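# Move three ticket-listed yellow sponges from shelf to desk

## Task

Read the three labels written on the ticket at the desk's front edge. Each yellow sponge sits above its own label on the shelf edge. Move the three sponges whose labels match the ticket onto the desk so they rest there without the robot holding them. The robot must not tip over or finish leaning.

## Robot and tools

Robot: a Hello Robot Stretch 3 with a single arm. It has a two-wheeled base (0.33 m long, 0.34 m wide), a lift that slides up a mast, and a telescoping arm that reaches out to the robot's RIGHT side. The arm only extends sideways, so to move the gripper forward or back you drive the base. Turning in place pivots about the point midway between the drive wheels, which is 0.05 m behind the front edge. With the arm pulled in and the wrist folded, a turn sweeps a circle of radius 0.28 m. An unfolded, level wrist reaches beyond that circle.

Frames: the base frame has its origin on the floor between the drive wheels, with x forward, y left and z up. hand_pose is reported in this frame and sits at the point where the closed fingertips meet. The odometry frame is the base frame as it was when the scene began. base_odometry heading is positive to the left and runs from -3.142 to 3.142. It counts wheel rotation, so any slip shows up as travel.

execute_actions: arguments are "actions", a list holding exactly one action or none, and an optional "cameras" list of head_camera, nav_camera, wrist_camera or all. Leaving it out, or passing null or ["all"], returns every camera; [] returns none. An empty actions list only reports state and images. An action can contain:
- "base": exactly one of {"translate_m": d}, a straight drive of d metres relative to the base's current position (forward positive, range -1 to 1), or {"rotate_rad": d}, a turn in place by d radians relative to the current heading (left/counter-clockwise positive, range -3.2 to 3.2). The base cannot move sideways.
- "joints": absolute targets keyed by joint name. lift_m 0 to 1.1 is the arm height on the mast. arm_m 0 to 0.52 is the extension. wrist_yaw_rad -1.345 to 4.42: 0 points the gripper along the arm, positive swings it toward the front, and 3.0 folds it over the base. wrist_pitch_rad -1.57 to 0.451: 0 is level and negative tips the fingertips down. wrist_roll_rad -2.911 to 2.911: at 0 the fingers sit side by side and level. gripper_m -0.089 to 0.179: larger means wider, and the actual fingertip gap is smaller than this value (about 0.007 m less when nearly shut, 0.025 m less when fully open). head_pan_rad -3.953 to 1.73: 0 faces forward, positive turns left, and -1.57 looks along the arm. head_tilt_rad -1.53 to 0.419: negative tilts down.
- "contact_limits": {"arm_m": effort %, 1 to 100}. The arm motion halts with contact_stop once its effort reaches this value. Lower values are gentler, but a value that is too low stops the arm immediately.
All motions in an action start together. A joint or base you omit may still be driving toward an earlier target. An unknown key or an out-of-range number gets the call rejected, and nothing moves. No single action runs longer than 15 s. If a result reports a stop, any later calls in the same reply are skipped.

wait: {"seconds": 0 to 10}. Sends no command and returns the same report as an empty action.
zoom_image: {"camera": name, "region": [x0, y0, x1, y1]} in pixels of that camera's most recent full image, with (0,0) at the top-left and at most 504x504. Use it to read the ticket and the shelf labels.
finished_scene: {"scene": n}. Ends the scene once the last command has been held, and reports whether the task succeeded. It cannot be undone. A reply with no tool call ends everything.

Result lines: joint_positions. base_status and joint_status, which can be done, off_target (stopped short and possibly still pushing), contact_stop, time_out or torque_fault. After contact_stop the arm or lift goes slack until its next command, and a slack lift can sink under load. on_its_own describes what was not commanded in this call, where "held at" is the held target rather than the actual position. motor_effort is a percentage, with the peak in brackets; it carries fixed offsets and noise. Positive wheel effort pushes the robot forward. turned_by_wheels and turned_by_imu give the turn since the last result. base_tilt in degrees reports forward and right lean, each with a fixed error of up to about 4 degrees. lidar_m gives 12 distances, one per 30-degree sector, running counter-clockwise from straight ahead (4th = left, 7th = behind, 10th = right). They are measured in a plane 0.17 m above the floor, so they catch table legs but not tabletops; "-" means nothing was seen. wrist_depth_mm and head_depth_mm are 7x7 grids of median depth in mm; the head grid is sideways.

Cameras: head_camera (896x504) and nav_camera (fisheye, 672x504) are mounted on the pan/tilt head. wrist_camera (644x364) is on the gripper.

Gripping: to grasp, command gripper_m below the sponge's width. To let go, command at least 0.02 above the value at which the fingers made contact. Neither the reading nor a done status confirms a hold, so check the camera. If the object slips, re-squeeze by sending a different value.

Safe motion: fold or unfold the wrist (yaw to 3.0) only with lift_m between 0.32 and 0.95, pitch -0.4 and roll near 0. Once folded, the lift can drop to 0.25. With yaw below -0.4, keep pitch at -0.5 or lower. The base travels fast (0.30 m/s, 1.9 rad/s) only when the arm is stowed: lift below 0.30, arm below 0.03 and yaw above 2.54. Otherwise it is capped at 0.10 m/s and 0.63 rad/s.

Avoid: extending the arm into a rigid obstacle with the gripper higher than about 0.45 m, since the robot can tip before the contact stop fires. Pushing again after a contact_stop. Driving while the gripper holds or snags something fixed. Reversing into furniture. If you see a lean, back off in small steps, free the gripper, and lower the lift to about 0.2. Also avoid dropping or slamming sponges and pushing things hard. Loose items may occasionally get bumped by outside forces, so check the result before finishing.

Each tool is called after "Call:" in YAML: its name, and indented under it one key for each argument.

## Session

Call:
execute_actions:
  actions: []

Scene clock: 0.00 s.
base_odometry: x=+0.000 y=+0.000 heading=+0.000 (m, m, rad; odometry frame)
turned_by_wheels: +0.000 (rad since the last result)
turned_by_imu: +0.000 (rad since the last result)
base_tilt: forward=+2.0 right=-0.3 (deg)
lidar_m: 2.20 2.65 2.72 2.25 1.71 1.67 1.76 1.81 1.20 1.32 2.12 2.06
head_depth_mm: 1936 2031 2007 2022 2015 2020 1998 / 1957 2154 2179 2150 2134 2155 2119 / 1971 2312 2302 2307 2299 2303 2237 / 1986 2490 2474 2465 2459 2460 2279 / 1970 2656 2656 2699 2691 2622 2247 / 1963 2796 2931 2902 2894 2751 2256 / 2002 3003 3160 3197 3137 2573 2260
base_status: not commanded
joint_positions: lift_m=+0.591 arm_m=+0.001 wrist_yaw_rad=+2.995 wrist_pitch_rad=-0.388 wrist_roll_rad=-0.007 gripper_m=+0.037 head_pan_rad=+0.009 head_tilt_rad=-0.004
joint_status: not commanded
motor_effort: left_wheel=+1 right_wheel=-1 lift_m=+23 arm_m=+0 wrist_yaw_rad=+0 wrist_pitch_rad=+7 wrist_roll_rad=+0 gripper_m=+0 head_pan_rad=+0 head_tilt_rad=+1 (%)
hand_pose: x=+0.0121 y=+0.0800 z=+0.6110 quat_wxyz=(+0.187, +0.699, +0.086, +0.685) (m; base frame)
wrist_depth_mm: - - - - - - - / - - - - - - - / - - - - - - - / - - - - - - - / - - - - - - - / 973 967 - 949 - 912 894 / 821 825 - 790 800 795 768
pictures: head_camera (sideways: a quarter turn clockwise sets it upright), nav_camera (sideways: a quarter turn counterclockwise sets it upright), wrist_camera
Images, in order (width x height): head_camera 896x504, nav_camera 672x504, wrist_camera 644x364.

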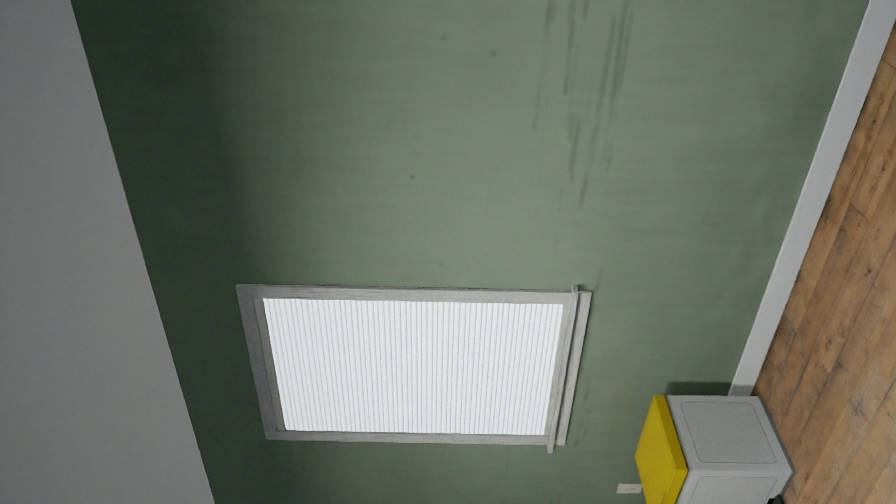

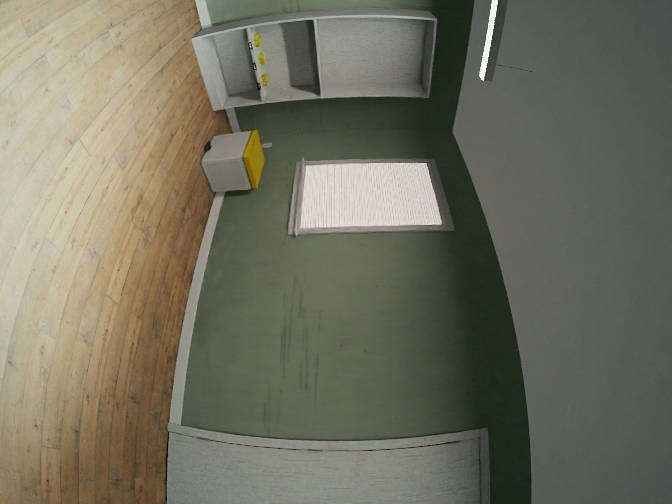

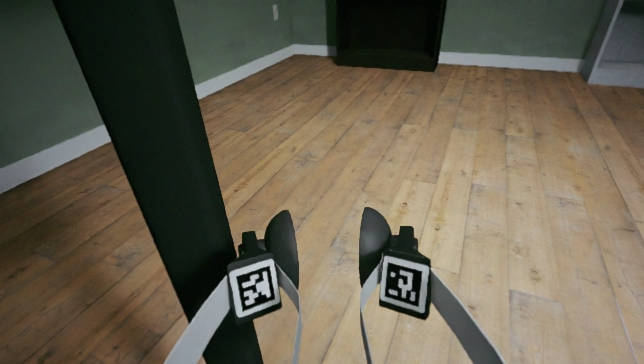

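Call:
execute_actions:
  actions:
    - {"joints":{"head_pan_rad":-1.6,"head_tilt_rad":-0.5,"lift_m":0.4}}
  cameras: ["head_camera","nav_camera"]

Call:
execute_actions:
  actions:
    - {"joints":{"head_pan_rad":1.2,"head_tilt_rad":-0.4}}
  cameras: ["head_camera","nav_camera"]

Scene clock: 10.70 s.
base_odometry: x=+0.000 y=+0.000 heading=+0.000 (m, m, rad; odometry frame)
turned_by_wheels: +0.000 (rad since the last result)
turned_by_imu: +0.001 (rad since the last result)
base_tilt: forward=+2.0 right=-0.4 (deg)
lidar_m: 2.20 2.66 2.72 2.26 1.72 1.67 1.77 1.81 1.19 1.32 2.12 2.06
head_depth_mm: 1505 1614 1705 1215 1938 1605 1318 / 1599 1721 1771 1276 1944 1609 1320 / 1689 1825 1853 1344 1946 1600 1327 / 1792 1936 1845 2298 2022 1588 1327 / 1902 2055 1853 1976 2011 1597 1326 / 2010 2257 2279 2447 1935 1594 1318 / 2176 2380 2480 2564 1997 1591 1339
base_status: not commanded
joint_positions: lift_m=+0.400 arm_m=+0.001 wrist_yaw_rad=+2.995 wrist_pitch_rad=-0.389 wrist_roll_rad=-0.007 gripper_m=+0.037 head_pan_rad=-1.593 head_tilt_rad=-0.494
joint_status: all done
motor_effort: left_wheel=+0(0) right_wheel=+0(1) lift_m=+20(20) arm_m=+0(0) wrist_yaw_rad=+0(0) wrist_pitch_rad=+8(8) wrist_roll_rad=+0(0) gripper_m=+0(0) head_pan_rad=-4(53) head_tilt_rad=-2(22) (%)
hand_pose: x=+0.0121 y=+0.0798 z=+0.4194 quat_wxyz=(+0.187, +0.699, +0.086, +0.684) (m; base frame)
wrist_depth_mm: - - - - - - - / - - - - - - - / - - - - - - - / - - - - - 983 980 / 876 840 - 823 812 783 769 / 711 696 - 674 - 669 661 / 613 586 - 584 587 566 569
pictures: head_camera (sideways: a quarter turn clockwise sets it upright), nav_camera (sideways: a quarter turn counterclockwise sets it upright)
Images, in order (width x height): head_camera 896x504, nav_camera 672x504.

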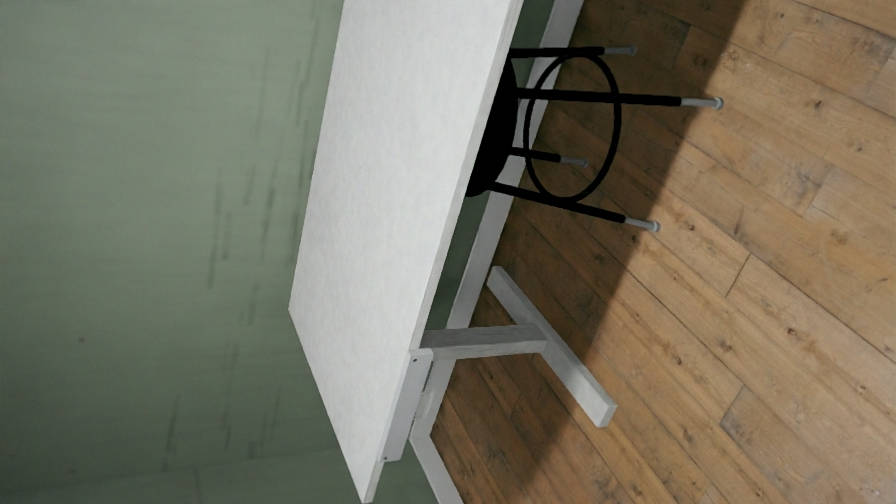

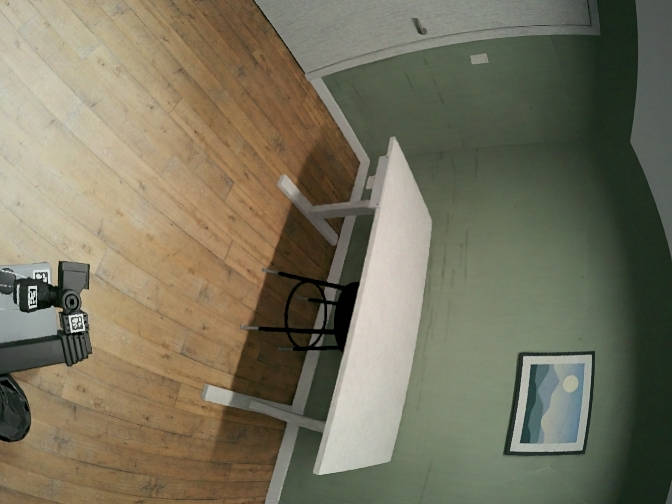

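Scene clock: 12.53 s.
base_odometry: x=+0.000 y=+0.000 heading=+0.000 (m, m, rad; odometry frame)
turned_by_wheels: +0.000 (rad since the last result)
turned_by_imu: +0.000 (rad since the last result)
base_tilt: forward=+2.0 right=-0.4 (deg)
lidar_m: 2.20 2.66 2.72 2.26 1.72 1.67 1.76 1.81 1.20 1.32 2.12 2.06
head_depth_mm: 2480 2637 2782 2941 2274 1739 1411 / 2496 2692 2859 3050 2275 1744 1416 / 2575 2731 2898 2964 2278 1743 1412 / 2629 2802 2921 2983 2256 1754 1405 / 2687 2829 3015 3008 2236 1749 1408 / 2735 2936 3144 3194 2246 1732 1413 / 2762 2979 3111 2989 2218 1725 1400
base_status: not commanded
joint_positions: lift_m=+0.400 arm_m=+0.001 wrist_yaw_rad=+2.995 wrist_pitch_rad=-0.389 wrist_roll_rad=-0.007 gripper_m=+0.037 head_pan_rad=+1.193 head_tilt_rad=-0.409
joint_status: all done
motor_effort: left_wheel=+1(1) right_wheel=-1(1) lift_m=+20(20) arm_m=+0(1) wrist_yaw_rad=-1(0) wrist_pitch_rad=+8(8) wrist_roll_rad=+0(0) gripper_m=+0(0) head_pan_rad=+4(53) head_tilt_rad=+3(10) (%)
hand_pose: x=+0.0121 y=+0.0798 z=+0.4194 quat_wxyz=(+0.187, +0.699, +0.086, +0.684) (m; base frame)
wrist_depth_mm: - - - - - - - / - - - - - - - / - - - - - - - / - - - - - - 987 / 842 869 - 807 833 794 791 / 717 703 - 692 - 667 655 / 607 600 - 581 569 576 560
pictures: head_camera (sideways: a quarter turn clockwise sets it upright), nav_camera (sideways: a quarter turn counterclockwise sets it upright)
Images, in order (width x height): head_camera 896x504, nav_camera 672x504.

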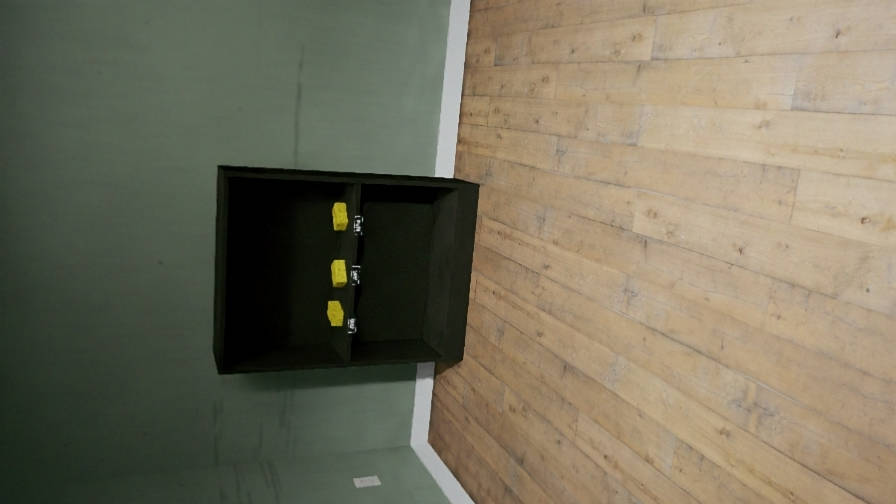

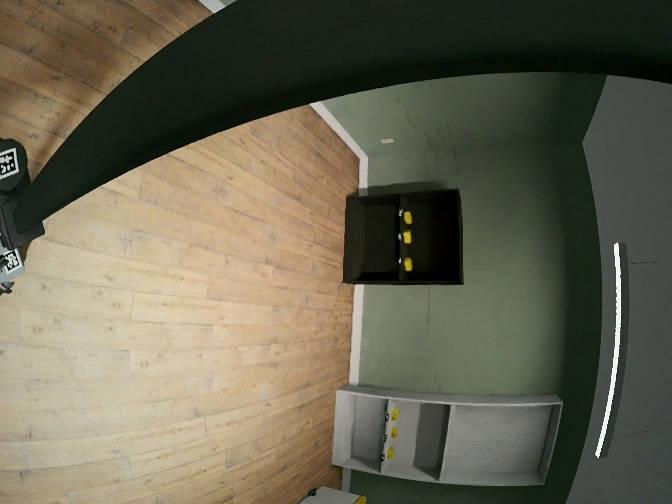

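Call:
execute_actions:
  actions:
    - {"joints":{"lift_m":0.29,"head_pan_rad":-1.0,"head_tilt_rad":-0.6}}
  cameras: []

Call:
execute_actions:
  actions:
    - {"base":{"rotate_rad":-0.81}}
  cameras: []

Call:
execute_actions:
  actions:
    - {"base":{"translate_m":0.85}}
  cameras: []

Call:
execute_actions:
  actions:
    - {"base":{"rotate_rad":0.29},"joints":{"head_pan_rad":-1.5,"lift_m":0.4}}
  cameras: ["head_camera","nav_camera"]

Scene clock: 33.10 s.
base_odometry: x=+0.000 y=+0.000 heading=+0.000 (m, m, rad; odometry frame)
turned_by_wheels: +0.000 (rad since the last result)
turned_by_imu: +0.001 (rad since the last result)
base_tilt: forward=+2.0 right=-0.4 (deg)
lidar_m: 2.19 2.66 2.71 2.26 1.72 1.68 1.77 1.81 1.19 1.32 2.13 2.06
head_depth_mm: 2181 2412 1582 2279 1800 1477 1252 / 2093 2291 2593 2306 1796 1477 1250 / 2004 2182 2487 2273 1781 1476 1253 / 1927 2097 2343 2297 1796 1478 1251 / 1829 2026 2230 2312 1797 1482 1247 / 1764 1925 2128 2249 1817 1478 1251 / 1701 1851 2016 2196 1793 1468 1245
base_status: not commanded
joint_positions: lift_m=+0.290 arm_m=+0.001 wrist_yaw_rad=+2.995 wrist_pitch_rad=-0.389 wrist_roll_rad=-0.007 gripper_m=+0.037 head_pan_rad=-0.993 head_tilt_rad=-0.592
joint_status: all done
motor_effort: left_wheel=+0(1) right_wheel=-1(1) lift_m=+20(21) arm_m=+0(0) wrist_yaw_rad=+0(0) wrist_pitch_rad=+8(8) wrist_roll_rad=+0(0) gripper_m=+0(0) head_pan_rad=-5(54) head_tilt_rad=-3(13) (%)
hand_pose: x=+0.0121 y=+0.0798 z=+0.3094 quat_wxyz=(+0.187, +0.699, +0.086, +0.684) (m; base frame)
wrist_depth_mm: - - - - - - - / - - - - - - - / - - - - - - 984 / 869 847 836 811 795 790 757 / 672 675 - 652 656 634 610 / 551 550 - 538 - 525 515 / 478 492 - - 465 453 445
pictures: none
No camera images: the call's "cameras" was empty. Leave "cameras" out to get every camera's image.

Scene clock: 35.00 s.
base_odometry: x=+0.000 y=+0.000 heading=-0.810 (m, m, rad; odometry frame)
turned_by_wheels: -0.810 (rad since the last result)
turned_by_imu: -0.813 (rad since the last result)
base_tilt: forward=+2.0 right=-0.4 (deg)
lidar_m: 2.06 2.07 2.46 2.79 2.99 1.91 1.68 1.68 1.97 1.33 1.19 1.76
head_depth_mm: 1450 1566 1411 1162 1685 1466 1246 / 1496 1626 1410 2015 1803 1472 1245 / 1554 1693 1406 2049 1803 1478 1250 / 1601 1756 1407 1487 1796 1473 1249 / 1656 1808 1410 2134 1800 1472 1247 / 1737 1892 1410 2269 1794 1484 1245 / 1779 1958 1499 2045 1783 1474 1243
base_status: done
joint_positions: lift_m=+0.290 arm_m=+0.001 wrist_yaw_rad=+2.995 wrist_pitch_rad=-0.389 wrist_roll_rad=-0.007 gripper_m=+0.037 head_pan_rad=-0.993 head_tilt_rad=-0.593
joint_status: not commanded
motor_effort: left_wheel=+3(7) right_wheel=-3(8) lift_m=+20(20) arm_m=+0(0) wrist_yaw_rad=+0(0) wrist_pitch_rad=+8(8) wrist_roll_rad=+0(0) gripper_m=+0(0) head_pan_rad=-4(4) head_tilt_rad=-2(3) (%)
hand_pose: x=+0.0121 y=+0.0798 z=+0.3094 quat_wxyz=(+0.187, +0.699, +0.086, +0.684) (m; base frame)
wrist_depth_mm: - - - - - - - / - - - - - - - / - - - - - 995 997 / 842 829 825 794 775 777 775 / 678 662 - 658 663 631 614 / 559 553 - 540 - 533 520 / 476 497 - - 455 453 449
pictures: none
No camera images: the call's "cameras" was empty. Leave "cameras" out to get every camera's image.

Scene clock: 39.60 s.
base_odometry: x=+0.586 y=-0.615 heading=-0.810 (m, m, rad; odometry frame)
turned_by_wheels: +0.000 (rad since the last result)
turned_by_imu: +0.006 (rad since the last result)
base_tilt: forward=+2.0 right=-0.4 (deg)
lidar_m: 1.24 1.24 1.50 2.43 2.90 2.84 2.50 2.51 1.42 0.97 1.16 1.44
head_depth_mm: 1276 1400 1410 1017 1695 1475 1243 / 1319 1449 1404 1019 1703 1482 1246 / 1380 1502 1414 1014 1636 1475 1255 / 1425 1576 1496 1018 1737 1448 1249 / 1473 1638 1828 1114 1805 1478 1248 / 1524 1696 1908 2110 1788 1471 1255 / 1593 1765 1906 2059 1794 1463 1249
base_status: done
joint_positions: lift_m=+0.290 arm_m=+0.001 wrist_yaw_rad=+2.995 wrist_pitch_rad=-0.389 wrist_roll_rad=-0.007 gripper_m=+0.037 head_pan_rad=-0.993 head_tilt_rad=-0.593
joint_status: not commanded
motor_effort: left_wheel=+3(10) right_wheel=-3(6) lift_m=+20(20) arm_m=+0(0) wrist_yaw_rad=+0(0) wrist_pitch_rad=+8(8) wrist_roll_rad=+0(0) gripper_m=+0(0) head_pan_rad=-4(4) head_tilt_rad=-2(2) (%)
hand_pose: x=+0.0121 y=+0.0798 z=+0.3093 quat_wxyz=(+0.187, +0.699, +0.086, +0.684) (m; base frame)
wrist_depth_mm: - - - - - - - / - - - - - - - / - - - - - - 993 / 865 842 808 800 791 785 755 / 683 655 - 645 655 626 627 / 554 555 - 545 - 530 509 / 479 495 - - 461 456 443
pictures: none
No camera images: the call's "cameras" was empty. Leave "cameras" out to get every camera's image.

Scene clock: 41.43 s.
base_odometry: x=+0.586 y=-0.615 heading=-0.520 (m, m, rad; odometry frame)
turned_by_wheels: +0.290 (rad since the last result)
turned_by_imu: +0.291 (rad since the last result)
base_tilt: forward=+2.1 right=-0.4 (deg)
lidar_m: 1.24 1.33 1.91 2.89 3.08 2.56 2.51 2.10 1.06 0.97 1.17 1.27
head_depth_mm: 1277 1409 1401 1017 1685 1477 1242 / 1296 1427 1404 1017 1745 1428 1248 / 1315 1451 1400 1020 1789 1477 1249 / 1343 1477 1404 1018 1757 1465 1250 / 1361 1504 1413 1022 1604 1482 1255 / 1381 1540 1635 1023 1788 1475 1247 / 1419 1552 1751 1110 1789 1471 1256
base_status: done
joint_positions: lift_m=+0.400 arm_m=+0.001 wrist_yaw_rad=+2.995 wrist_pitch_rad=-0.389 wrist_roll_rad=-0.007 gripper_m=+0.037 head_pan_rad=-1.493 head_tilt_rad=-0.593
joint_status: all done
motor_effort: left_wheel=-2(6) right_wheel=+2(7) lift_m=+25(27) arm_m=+0(1) wrist_yaw_rad=+0(0) wrist_pitch_rad=+8(8) wrist_roll_rad=+0(0) gripper_m=+0(1) head_pan_rad=-4(37) head_tilt_rad=-3(3) (%)
hand_pose: x=+0.0121 y=+0.0797 z=+0.4190 quat_wxyz=(+0.187, +0.699, +0.086, +0.684) (m; base frame)
wrist_depth_mm: - - - - - - - / - - - - - - - / - - - - - - - / - - - - - 959 974 / 836 822 - 819 825 801 766 / 702 690 - 676 - 660 655 / 607 588 - 583 581 578 557
pictures: head_camera (sideways: a quarter turn clockwise sets it upright), nav_camera (sideways: a quarter turn counterclockwise sets it upright)
Images, in order (width x height): head_camera 896x504, nav_camera 672x504.

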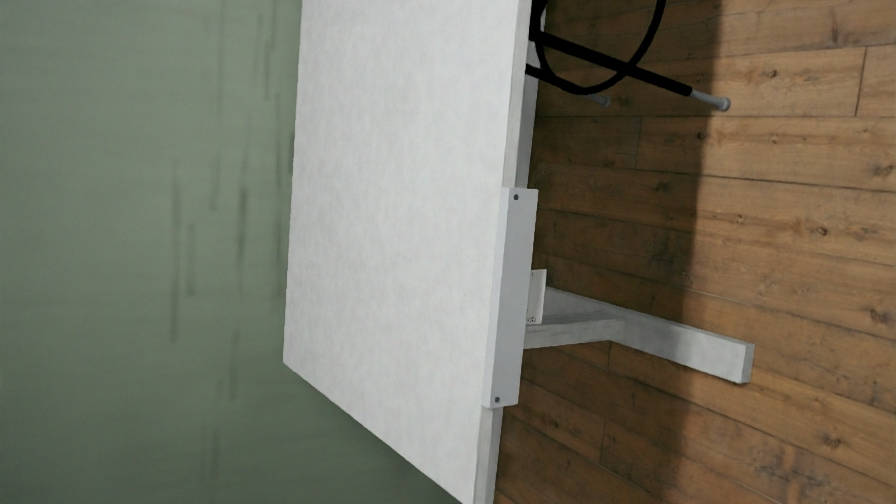

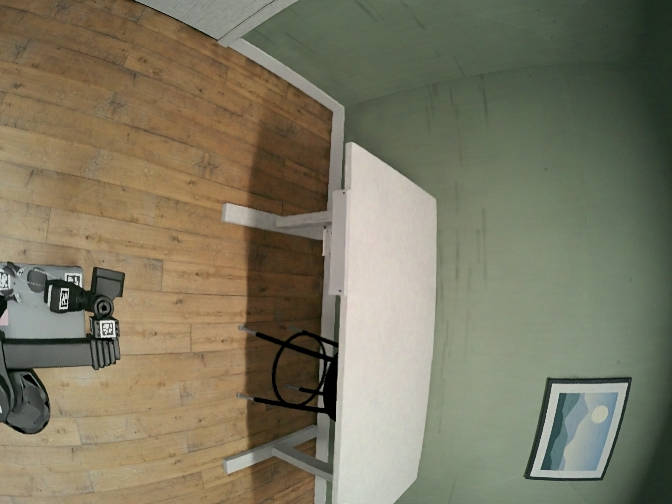

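Call:
execute_actions:
  actions: []

Scene clock: 72.43 s.
base_odometry: x=+0.586 y=-0.615 heading=-0.520 (m, m, rad; odometry frame)
turned_by_wheels: +0.000 (rad since the last result)
turned_by_imu: +0.000 (rad since the last result)
base_tilt: forward=+2.1 right=-0.4 (deg)
lidar_m: 1.24 1.33 1.91 2.90 3.12 2.56 2.50 2.11 1.06 0.97 1.17 1.27
head_depth_mm: 1286 1407 1406 1018 1688 1474 1246 / 1302 1431 1418 1017 1733 1430 1246 / 1322 1455 1420 1015 1774 1474 1254 / 1334 1480 1412 1023 1742 1474 1252 / 1367 1500 1414 1022 1584 1461 1241 / 1389 1522 1625 1017 1794 1487 1247 / 1405 1563 1748 1110 1800 1478 1252
base_status: done
joint_positions: lift_m=+0.400 arm_m=+0.001 wrist_yaw_rad=+2.995 wrist_pitch_rad=-0.389 wrist_roll_rad=-0.007 gripper_m=+0.037 head_pan_rad=-1.493 head_tilt_rad=-0.593
joint_status: all done
motor_effort: left_wheel=-1(6) right_wheel=+2(7) lift_m=+25(27) arm_m=+0(1) wrist_yaw_rad=-1(0) wrist_pitch_rad=+8(8) wrist_roll_rad=+0(0) gripper_m=+0(1) head_pan_rad=-4(37) head_tilt_rad=-2(3) (%)
hand_pose: x=+0.0121 y=+0.0797 z=+0.4190 quat_wxyz=(+0.187, +0.699, +0.086, +0.684) (m; base frame)
wrist_depth_mm: - - - - - - - / - - - - - - - / - - - - - - - / - - - - - 964 950 / 842 846 - 823 865 794 781 / 702 706 - 683 - 667 662 / 600 599 - 589 579 566 574
pictures: head_camera (sideways: a quarter turn clockwise sets it upright), nav_camera (sideways: a quarter turn counterclockwise sets it upright), wrist_camera
Images, in order (width x height): head_camera 896x504, nav_camera 672x504, wrist_camera 644x364.

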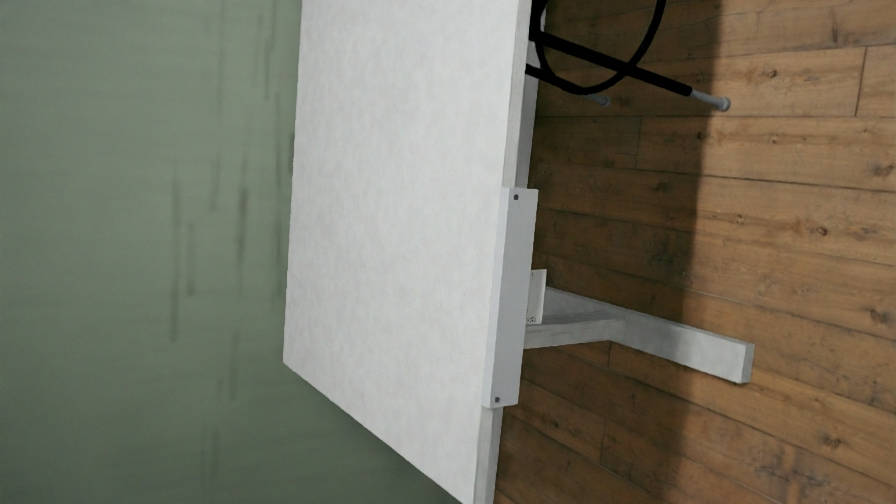

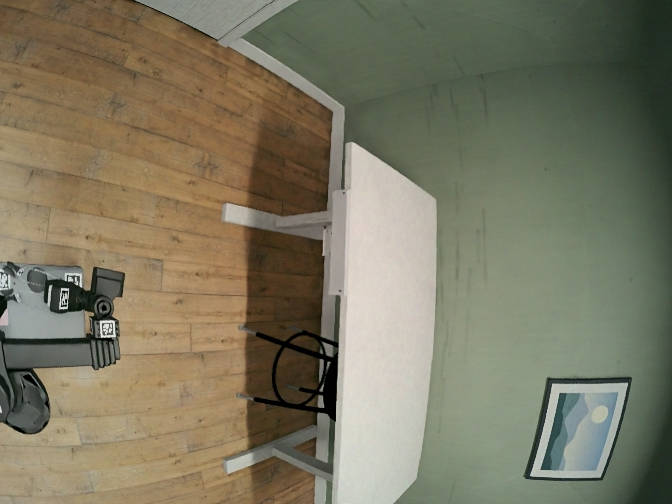

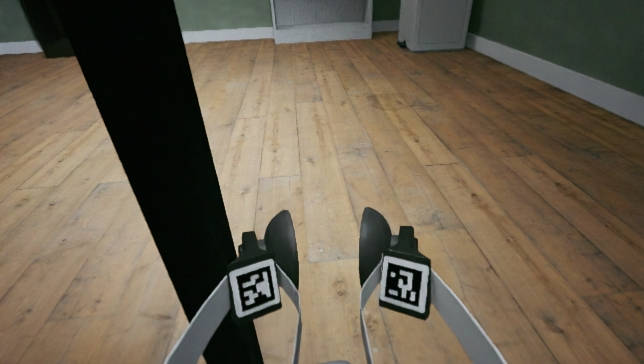

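Call:
execute_actions:
  actions:
    - {"joints":{"lift_m":0.5,"wrist_yaw_rad":0,"gripper_m":0.12},"base":{"translate_m":0.12}}
  cameras: []

Call:
execute_actions:
  actions:
    - {"joints":{"wrist_pitch_rad":0,"arm_m":0.2}}
  cameras: ["wrist_camera"]

Scene clock: 83.33 s.
base_odometry: x=+0.690 y=-0.675 heading=-0.520 (m, m, rad; odometry frame)
turned_by_wheels: +0.000 (rad since the last result)
turned_by_imu: +0.001 (rad since the last result)
base_tilt: forward=+2.0 right=-0.4 (deg)
lidar_m: 1.12 1.21 1.73 2.91 3.28 2.68 2.62 1.52 1.01 1.13 1.53 1.15
head_depth_mm: 1286 1413 1410 1014 1689 1442 1246 / 1319 1450 1417 1017 1746 1478 1252 / 1329 1460 1406 1020 1691 1467 1249 / 1350 1479 1408 1018 1597 1471 1246 / 1371 1517 1496 1058 1793 1470 1246 / 1396 1540 1710 1106 1804 1472 1252 / 1418 1564 1763 1998 1788 1469 1254
base_status: done
joint_positions: lift_m=+0.500 arm_m=+0.001 wrist_yaw_rad=+0.002 wrist_pitch_rad=-0.390 wrist_roll_rad=-0.007 gripper_m=+0.120 head_pan_rad=-1.493 head_tilt_rad=-0.593
joint_status: all done
motor_effort: left_wheel=-1(5) right_wheel=+2(5) lift_m=+25(26) arm_m=-1(0) wrist_yaw_rad=-2(3) wrist_pitch_rad=+8(8) wrist_roll_rad=+0(0) gripper_m=+0(79) head_pan_rad=-4(4) head_tilt_rad=-2(2) (%)
hand_pose: x=-0.0211 y=-0.3736 z=+0.5190 quat_wxyz=(+0.696, +0.138, -0.691, -0.136) (m; base frame)
wrist_depth_mm: - - - - - 727 635 / - - - - - - - / - - - - - - - / - - - - - - - / - - 977 968 934 - 922 / 835 860 822 811 816 - 769 / 720 701 712 708 691 679 667
pictures: none
No camera images: the call's "cameras" was empty. Leave "cameras" out to get every camera's image.

Scene clock: 86.03 s.
base_odometry: x=+0.690 y=-0.675 heading=-0.520 (m, m, rad; odometry frame)
turned_by_wheels: +0.000 (rad since the last result)
turned_by_imu: +0.000 (rad since the last result)
base_tilt: forward=+2.0 right=-0.3 (deg)
lidar_m: 1.12 1.20 1.73 2.91 3.27 2.68 2.62 1.52 1.01 1.14 1.53 1.15
head_depth_mm: 1292 1411 1412 1015 1694 1434 1250 / 1307 1434 1417 1018 1740 1468 - / 1329 1459 1418 1021 1673 1519 - / 1342 1486 1407 1019 1599 1441 1245 / 1372 1504 1488 1064 1794 1463 1262 / 1398 1548 1731 1101 1789 1482 1248 / 1414 1561 1761 2002 1788 1476 1246
base_status: not commanded
joint_positions: lift_m=+0.500 arm_m=+0.200 wrist_yaw_rad=+0.001 wrist_pitch_rad=-0.024 wrist_roll_rad=-0.007 gripper_m=+0.120 head_pan_rad=-1.493 head_tilt_rad=-0.593
joint_status: all done
motor_effort: left_wheel=-2(1) right_wheel=+2(2) lift_m=+25(25) arm_m=+3(4) wrist_yaw_rad=-1(2) wrist_pitch_rad=+11(12) wrist_roll_rad=+0(1) gripper_m=+0(0) head_pan_rad=-4(4) head_tilt_rad=-2(2) (%)
hand_pose: x=-0.0213 y=-0.6002 z=+0.6082 quat_wxyz=(+0.710, +0.009, -0.704, -0.009) (m; base frame)
wrist_depth_mm: - - - - - - - / 340 317 309 304 298 313 309 / - - 329 326 - - - / - - - - - 801 554 / - - - - - - - / - - - - - - - / - - - - - 958 -
pictures: wrist_camera
Images, in order (width x height): wrist_camera 644x364.

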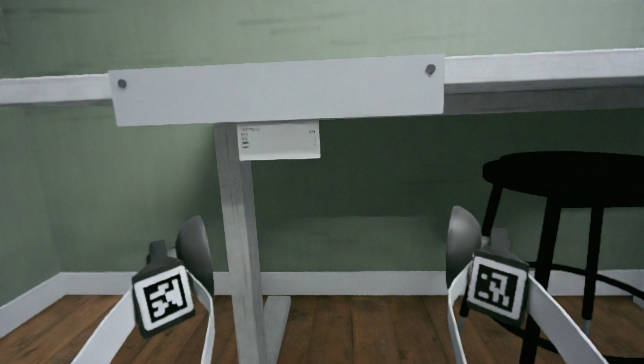

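Call:
execute_actions:
  actions:
    - {"joints":{"lift_m":0.52,"arm_m":0.4},"base":{"translate_m":0.05},"contact_limits":{"arm_m":14}}
  cameras: ["wrist_camera"]

Call:
zoom_image:
  camera: "wrist_camera"
  region: [200, 60, 460, 240]

Scene clock: 94.43 s.
base_odometry: x=+0.734 y=-0.700 heading=-0.520 (m, m, rad; odometry frame)
turned_by_wheels: +0.000 (rad since the last result)
turned_by_imu: +0.001 (rad since the last result)
base_tilt: forward=+2.0 right=-0.3 (deg)
lidar_m: 1.07 1.15 1.66 2.90 3.36 2.73 2.67 1.52 1.02 1.13 1.46 1.09
head_depth_mm: 1295 1416 1415 1012 1691 1476 1254 / 1319 1437 1409 1021 1732 - 1242 / 1327 1462 1407 1019 1709 1421 1243 / 1346 1486 1406 1018 1613 1456 1252 / 1361 1516 1645 1058 1789 1478 1253 / 1395 1554 1729 1911 1795 1478 1250 / 1417 1573 1747 2002 1798 1470 1248
base_status: done
joint_positions: lift_m=+0.520 arm_m=+0.400 wrist_yaw_rad=+0.001 wrist_pitch_rad=-0.024 wrist_roll_rad=-0.007 gripper_m=+0.120 head_pan_rad=-1.493 head_tilt_rad=-0.593
joint_status: all done
motor_effort: left_wheel=-2(2) right_wheel=+2(6) lift_m=+25(24) arm_m=+2(4) wrist_yaw_rad=-1(1) wrist_pitch_rad=+11(12) wrist_roll_rad=+1(0) gripper_m=+0(0) head_pan_rad=-4(4) head_tilt_rad=-2(2) (%)
contact_limits: arm_m 14 (drawing in: default 17, maximum 28; extending or still: default 23, maximum 37)
hand_pose: x=-0.0213 y=-0.8002 z=+0.6284 quat_wxyz=(+0.710, +0.009, -0.704, -0.008) (m; base frame)
wrist_depth_mm: 936 946 910 905 855 105 104 / 114 112 111 109 108 107 105 / 118 117 115 113 112 110 109 / 123 120 119 117 116 114 113 / - - 135 131 129 999 961 / - - 541 - - - 976 / - - 997 - - - 971
pictures: wrist_camera
Images, in order (width x height): wrist_camera 644x364.

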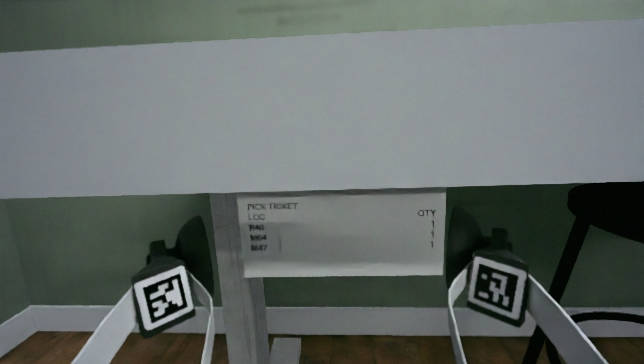

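Region (200, 60, 460, 240) of wrist_camera's 644x364 image, scaled by 1.938; it fills the top 349 rows of this view, and the rest is white.

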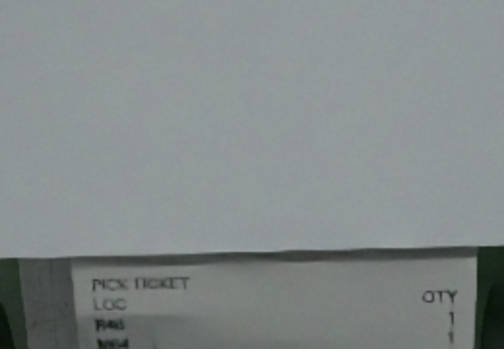

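Call:
zoom_image:
  camera: "wrist_camera"
  region: [240, 195, 340, 265]

Region (240, 195, 340, 265) of wrist_camera's 644x364 image, scaled by 5.040; it fills the top 353 rows of this view, and the rest is white.

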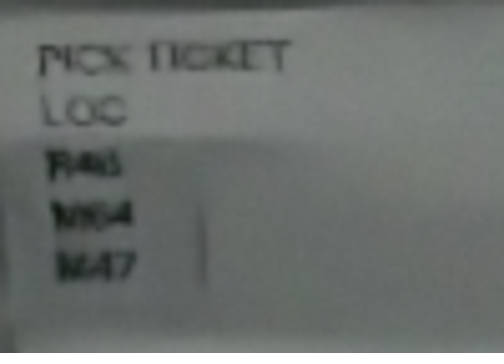

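Call:
execute_actions:
  actions:
    - {"joints":{"arm_m":0.435},"contact_limits":{"arm_m":14}}
  cameras: ["wrist_camera"]

Call:
zoom_image:
  camera: "wrist_camera"
  region: [200, 190, 340, 290]

Scene clock: 109.27 s.
base_odometry: x=+0.734 y=-0.700 heading=-0.521 (m, m, rad; odometry frame)
turned_by_wheels: +0.000 (rad since the last result)
turned_by_imu: +0.000 (rad since the last result)
base_tilt: forward=+2.0 right=-0.3 (deg)
lidar_m: 1.07 1.15 1.65 2.90 3.38 2.74 2.67 1.53 1.03 1.13 1.46 1.10
head_depth_mm: 1289 1420 1412 1013 1672 1479 1263 / 1307 1436 1398 1015 1664 1441 1242 / 1339 1460 1418 1016 946 1433 1242 / 1357 1488 1405 1016 1617 1459 1243 / 1377 1513 1621 1056 1808 1473 1247 / 1389 1540 1727 1919 1811 1472 1253 / 1420 1571 1735 1991 1791 1472 1247
base_status: not commanded
joint_positions: lift_m=+0.520 arm_m=+0.435 wrist_yaw_rad=-0.014 wrist_pitch_rad=-0.027 wrist_roll_rad=-0.007 gripper_m=+0.120 head_pan_rad=-1.493 head_tilt_rad=-0.594
joint_status: all done
on_its_own: wrist_yaw_rad is at rest, and its effort (+17) is outside its rest range (-12 to +12)
motor_effort: left_wheel=-6(10) right_wheel=+11(14) lift_m=+25(25) arm_m=+3(5) wrist_yaw_rad=+17(19) wrist_pitch_rad=+12(13) wrist_roll_rad=+0(0) gripper_m=-5(5) head_pan_rad=-4(4) head_tilt_rad=-2(2) (%)
contact_limits: arm_m 14 (drawing in: default 17, maximum 28; extending or still: default 23, maximum 37)
hand_pose: x=-0.0251 y=-0.8350 z=+0.6276 quat_wxyz=(+0.710, +0.005, -0.704, -0.015) (m; base frame)
wrist_depth_mm: 867 75 74 73 73 72 72 / - 77 76 76 75 75 74 / - 80 79 78 78 77 76 / 83 83 82 81 80 80 79 / - - 94 94 93 519 565 / - - 98 97 96 - 969 / - - 524 959 968 975 982
pictures: wrist_camera
Images, in order (width x height): wrist_camera 644x364.

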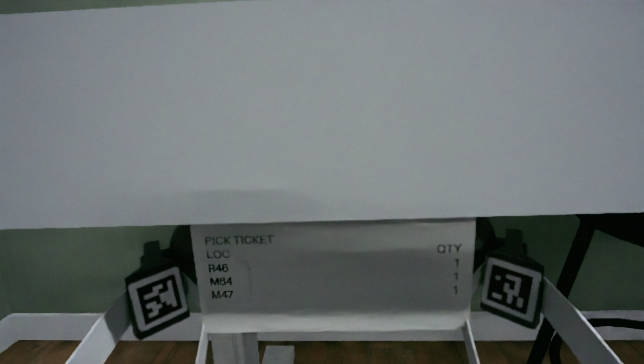

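Region (200, 190, 340, 290) of wrist_camera's 644x364 image, scaled by 3.600; it fills the top 360 rows of this view, and the rest is white.

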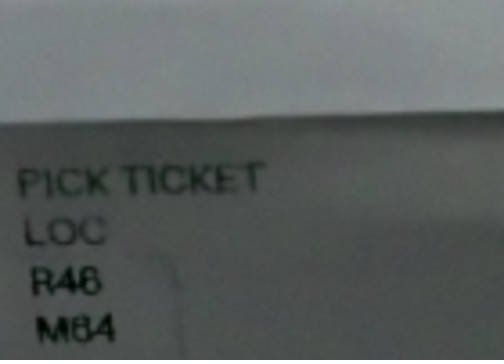

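Call:
execute_actions:
  actions:
    - {"joints":{"arm_m":0.0}}
  cameras: []

Call:
execute_actions:
  actions:
    - {"joints":{"lift_m":0.36,"wrist_pitch_rad":-0.4,"wrist_yaw_rad":2.65,"head_pan_rad":0,"head_tilt_rad":-0.4,"gripper_m":0.03}}
  cameras: []

Call:
execute_actions:
  actions:
    - {"joints":{"lift_m":0.28}}
  cameras: []

Call:
execute_actions:
  actions:
    - {"base":{"rotate_rad":1.57}}

Scene clock: 122.03 s.
base_odometry: x=+0.734 y=-0.700 heading=-0.520 (m, m, rad; odometry frame)
turned_by_wheels: +0.000 (rad since the last result)
turned_by_imu: +0.001 (rad since the last result)
base_tilt: forward=+2.0 right=-0.3 (deg)
lidar_m: 1.07 1.15 1.65 2.90 3.37 2.74 2.67 1.53 1.03 1.13 1.47 1.10
head_depth_mm: 1294 1419 1406 1017 1676 1466 1244 / 1316 1450 1406 1018 1683 1476 1241 / 1334 1451 1410 1021 1693 1479 1243 / 1345 1504 1412 1021 1639 1455 1250 / 1371 1512 1633 1058 1810 1472 1249 / 1402 1539 1726 1904 1812 1471 1247 / 1420 1567 1772 1994 1800 1478 1247
base_status: not commanded
joint_positions: lift_m=+0.520 arm_m=+0.001 wrist_yaw_rad=-0.001 wrist_pitch_rad=-0.024 wrist_roll_rad=-0.007 gripper_m=+0.120 head_pan_rad=-1.493 head_tilt_rad=-0.594
joint_status: all done
motor_effort: left_wheel=-1(6) right_wheel=+2(11) lift_m=+25(25) arm_m=-3(3) wrist_yaw_rad=+1(17) wrist_pitch_rad=+11(12) wrist_roll_rad=+0(0) gripper_m=+0(5) head_pan_rad=-2(4) head_tilt_rad=-2(2) (%)
hand_pose: x=-0.0216 y=-0.4016 z=+0.6283 quat_wxyz=(+0.710, +0.009, -0.704, -0.009) (m; base frame)
wrist_depth_mm: - - - - - - - / - - - - - - - / - - - 526 - - - / - - - - - 905 770 / - - - - - - - / - - - - - - - / - - - - - - -
pictures: none
No camera images: the call's "cameras" was empty. Leave "cameras" out to get every camera's image.

Scene clock: 124.37 s.
base_odometry: x=+0.734 y=-0.700 heading=-0.520 (m, m, rad; odometry frame)
turned_by_wheels: +0.000 (rad since the last result)
turned_by_imu: +0.000 (rad since the last result)
base_tilt: forward=+2.0 right=-0.4 (deg)
lidar_m: 1.07 1.15 1.65 2.90 3.38 2.73 2.67 1.53 1.02 1.13 1.46 1.10
head_depth_mm: 872 935 1000 1082 1173 1286 1374 / 878 942 1011 1091 1181 1297 1375 / 885 946 1020 1106 1201 1313 1389 / 895 956 1026 1113 1207 1327 1405 / 889 964 1032 1115 1214 1342 1412 / 915 977 1067 1148 1257 1385 1408 / 932 1001 1078 1165 1269 1402 1396
base_status: not commanded
joint_positions: lift_m=+0.360 arm_m=+0.001 wrist_yaw_rad=+2.648 wrist_pitch_rad=-0.416 wrist_roll_rad=-0.007 gripper_m=+0.030 head_pan_rad=-0.007 head_tilt_rad=-0.409
joint_status: all done
motor_effort: left_wheel=-1(1) right_wheel=+2(2) lift_m=+20(20) arm_m=-2(3) wrist_yaw_rad=+2(4) wrist_pitch_rad=+7(10) wrist_roll_rad=-1(0) gripper_m=+0(81) head_pan_rad=+5(48) head_tilt_rad=+3(14) (%)
hand_pose: x=+0.0852 y=+0.0518 z=+0.3732 quat_wxyz=(+0.311, +0.704, -0.026, +0.638) (m; base frame)
wrist_depth_mm: - - - - - - 903 / - - - - - - 955 / - - - - - - 978 / 956 928 911 926 883 872 833 / 757 759 733 740 735 707 706 / - 633 641 608 - 594 589 / - 553 534 528 528 519 514
pictures: none
No camera images: the call's "cameras" was empty. Leave "cameras" out to get every camera's image.

Scene clock: 125.93 s.
base_odometry: x=+0.734 y=-0.700 heading=-0.520 (m, m, rad; odometry frame)
turned_by_wheels: +0.000 (rad since the last result)
turned_by_imu: +0.000 (rad since the last result)
base_tilt: forward=+2.0 right=-0.4 (deg)
lidar_m: 1.07 1.15 1.65 2.91 3.38 2.73 2.67 1.54 1.02 1.13 1.47 1.10
head_depth_mm: 872 927 1006 1083 1172 1290 1375 / 880 942 1009 1093 1188 1296 1383 / 884 948 1021 1103 1202 1306 1397 / 893 961 1027 1111 1210 1333 1412 / 894 959 1026 1113 1222 1331 1415 / 917 986 1067 1158 1258 1382 1404 / 930 998 1072 1164 1272 1401 1404
base_status: not commanded
joint_positions: lift_m=+0.280 arm_m=+0.001 wrist_yaw_rad=+2.648 wrist_pitch_rad=-0.417 wrist_roll_rad=-0.007 gripper_m=+0.030 head_pan_rad=-0.007 head_tilt_rad=-0.409
joint_status: all done
motor_effort: left_wheel=-1(1) right_wheel=+1(2) lift_m=+20(19) arm_m=-3(3) wrist_yaw_rad=+2(2) wrist_pitch_rad=+8(8) wrist_roll_rad=+0(0) gripper_m=+0(0) head_pan_rad=+4(3) head_tilt_rad=+3(3) (%)
hand_pose: x=+0.0851 y=+0.0518 z=+0.2931 quat_wxyz=(+0.311, +0.704, -0.026, +0.638) (m; base frame)
wrist_depth_mm: - - - - - - 912 / - - - - - - 947 / - - 1000 975 955 947 890 / 785 783 773 750 738 736 692 / 638 635 617 612 614 589 586 / - 520 542 510 517 505 491 / - 478 - 444 432 429 429
pictures: none
No camera images: the call's "cameras" was empty. Leave "cameras" out to get every camera's image.

Scene clock: 128.23 s.
base_odometry: x=+0.734 y=-0.700 heading=+1.050 (m, m, rad; odometry frame)
turned_by_wheels: +1.570 (rad since the last result)
turned_by_imu: +1.576 (rad since the last result)
base_tilt: forward=+1.9 right=-0.4 (deg)
lidar_m: 2.91 3.17 2.73 2.67 1.53 1.02 1.13 1.46 1.10 1.07 1.16 1.66
head_depth_mm: 2598 2886 3083 2677 2279 1738 1414 / 2662 2813 2994 3039 2276 1739 1411 / 2663 2871 3023 3094 2263 1737 1414 / 2682 2856 3039 3079 2274 1752 1408 / 2763 2932 3159 3186 2248 1740 1405 / 2740 2959 3121 3241 2278 1731 1411 / 2835 3005 3175 3140 2267 1714 1416
base_status: done
joint_positions: lift_m=+0.280 arm_m=+0.001 wrist_yaw_rad=+2.649 wrist_pitch_rad=-0.417 wrist_roll_rad=-0.007 gripper_m=+0.030 head_pan_rad=-0.007 head_tilt_rad=-0.408
joint_status: not commanded
motor_effort: left_wheel=-2(6) right_wheel=+2(10) lift_m=+20(20) arm_m=-3(3) wrist_yaw_rad=+1(3) wrist_pitch_rad=+8(8) wrist_roll_rad=+0(0) gripper_m=-1(0) head_pan_rad=+4(5) head_tilt_rad=+3(3) (%)
hand_pose: x=+0.0850 y=+0.0518 z=+0.2931 quat_wxyz=(+0.311, +0.704, -0.026, +0.638) (m; base frame)
wrist_depth_mm: - - - - - - - / - - - - - - - / - 986 - 958 950 943 924 / 776 773 767 765 715 729 706 / 653 616 633 614 622 586 592 / - 529 538 514 522 505 492 / - 467 - 442 433 430 427
pictures: head_camera (sideways: a quarter turn clockwise sets it upright), nav_camera (sideways: a quarter turn counterclockwise sets it upright), wrist_camera
Images, in order (width x height): head_camera 896x504, nav_camera 672x504, wrist_camera 644x364.

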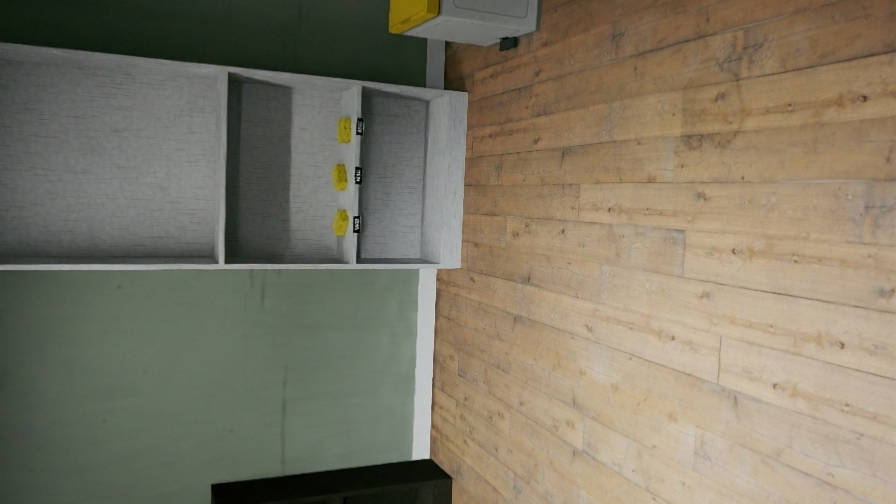

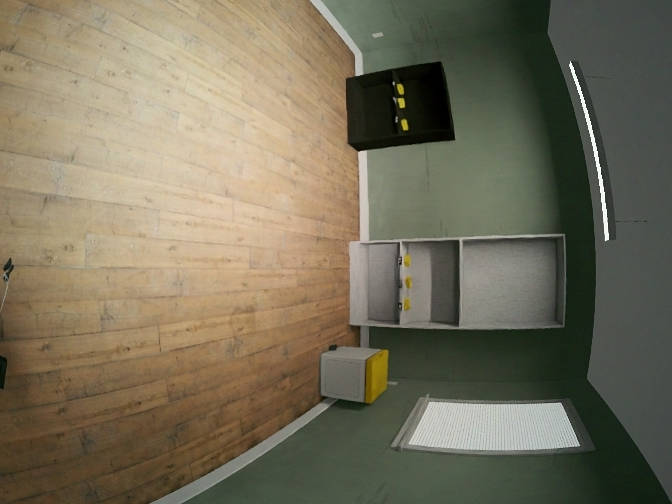

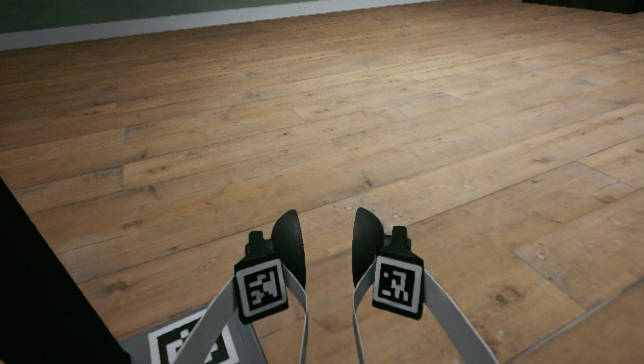

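Call:
execute_actions:
  actions:
    - {"base":{"translate_m":1.0},"joints":{"head_tilt_rad":-0.5}}
  cameras: []

Call:
execute_actions:
  actions:
    - {"base":{"translate_m":0.6},"joints":{"head_tilt_rad":-0.75,"head_pan_rad":-0.25}}
  cameras: ["head_camera","nav_camera"]

Scene clock: 149.27 s.
base_odometry: x=+1.232 y=+0.167 heading=+1.050 (m, m, rad; odometry frame)
turned_by_wheels: +0.000 (rad since the last result)
turned_by_imu: +0.007 (rad since the last result)
base_tilt: forward=+2.0 right=-0.4 (deg)
lidar_m: 1.90 2.25 2.66 2.61 2.76 2.33 2.13 1.51 1.18 1.16 1.22 1.46
head_depth_mm: 1775 1895 2037 2232 2013 1593 1329 / 1782 1910 2085 2278 2002 1609 1326 / 1802 1930 2082 2280 1994 1594 1318 / 1789 1931 2131 2302 1991 1595 1326 / 1871 2020 2227 2423 2005 1597 1321 / 1887 2040 2238 2443 2016 1590 1324 / 1893 2077 2273 2437 2001 1600 1321
base_status: done
joint_positions: lift_m=+0.280 arm_m=+0.001 wrist_yaw_rad=+2.649 wrist_pitch_rad=-0.417 wrist_roll_rad=-0.007 gripper_m=+0.030 head_pan_rad=-0.007 head_tilt_rad=-0.495
joint_status: all done
motor_effort: left_wheel=-2(6) right_wheel=+2(8) lift_m=+20(20) arm_m=-3(3) wrist_yaw_rad=+2(1) wrist_pitch_rad=+8(8) wrist_roll_rad=+0(0) gripper_m=+0(0) head_pan_rad=+4(4) head_tilt_rad=-2(9) (%)
hand_pose: x=+0.0850 y=+0.0518 z=+0.2931 quat_wxyz=(+0.311, +0.704, -0.026, +0.638) (m; base frame)
wrist_depth_mm: - - - - - - - / - - - - - - - / - - 996 966 954 921 918 / 776 781 779 735 733 732 709 / 636 635 614 608 616 596 588 / - 527 532 501 - 504 491 / - 468 - 448 437 433 430
pictures: none
No camera images: the call's "cameras" was empty. Leave "cameras" out to get every camera's image.

Scene clock: 152.90 s.
base_odometry: x=+1.531 y=+0.688 heading=+1.049 (m, m, rad; odometry frame)
turned_by_wheels: +0.000 (rad since the last result)
turned_by_imu: +0.004 (rad since the last result)
base_tilt: forward=+2.0 right=-0.4 (deg)
lidar_m: 1.30 1.68 2.34 2.56 2.72 2.62 2.74 1.59 1.23 1.20 1.01 1.17
head_depth_mm: 1218 1544 1891 1872 1563 1333 1162 / 1381 1520 1597 1785 1574 1341 1169 / 1362 1550 1605 1788 1571 1345 1173 / 1347 1528 1549 1770 1574 1343 1173 / 1325 1501 1617 1748 1564 1336 1174 / 1316 1481 1546 1740 1573 1353 1175 / 1165 1417 1712 1846 1578 1346 1173
base_status: done
joint_positions: lift_m=+0.280 arm_m=+0.001 wrist_yaw_rad=+2.649 wrist_pitch_rad=-0.417 wrist_roll_rad=-0.007 gripper_m=+0.030 head_pan_rad=-0.243 head_tilt_rad=-0.741
joint_status: all done
motor_effort: left_wheel=-1(5) right_wheel=+2(8) lift_m=+21(20) arm_m=-3(3) wrist_yaw_rad=+2(2) wrist_pitch_rad=+8(8) wrist_roll_rad=+0(0) gripper_m=+0(0) head_pan_rad=-3(29) head_tilt_rad=-3(17) (%)
hand_pose: x=+0.0850 y=+0.0518 z=+0.2930 quat_wxyz=(+0.311, +0.704, -0.025, +0.638) (m; base frame)
wrist_depth_mm: - - - - - - - / - - - - - - - / - 999 991 964 943 938 906 / 804 777 773 751 727 748 703 / 632 638 617 616 622 580 579 / - 521 536 510 518 502 495 / - 479 - 446 443 431 428
pictures: head_camera (sideways: a quarter turn clockwise sets it upright), nav_camera (sideways: a quarter turn counterclockwise sets it upright)
Images, in order (width x height): head_camera 896x504, nav_camera 672x504.

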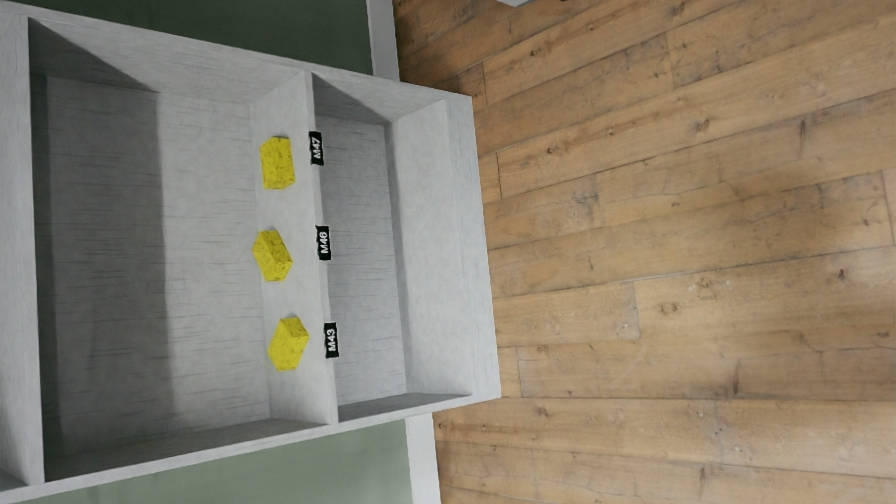

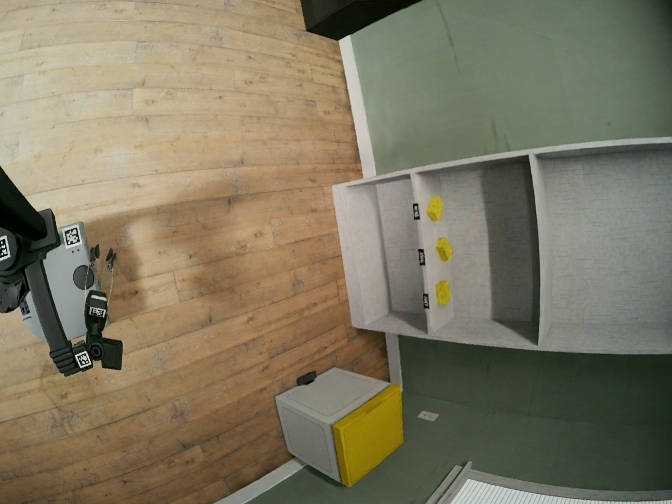

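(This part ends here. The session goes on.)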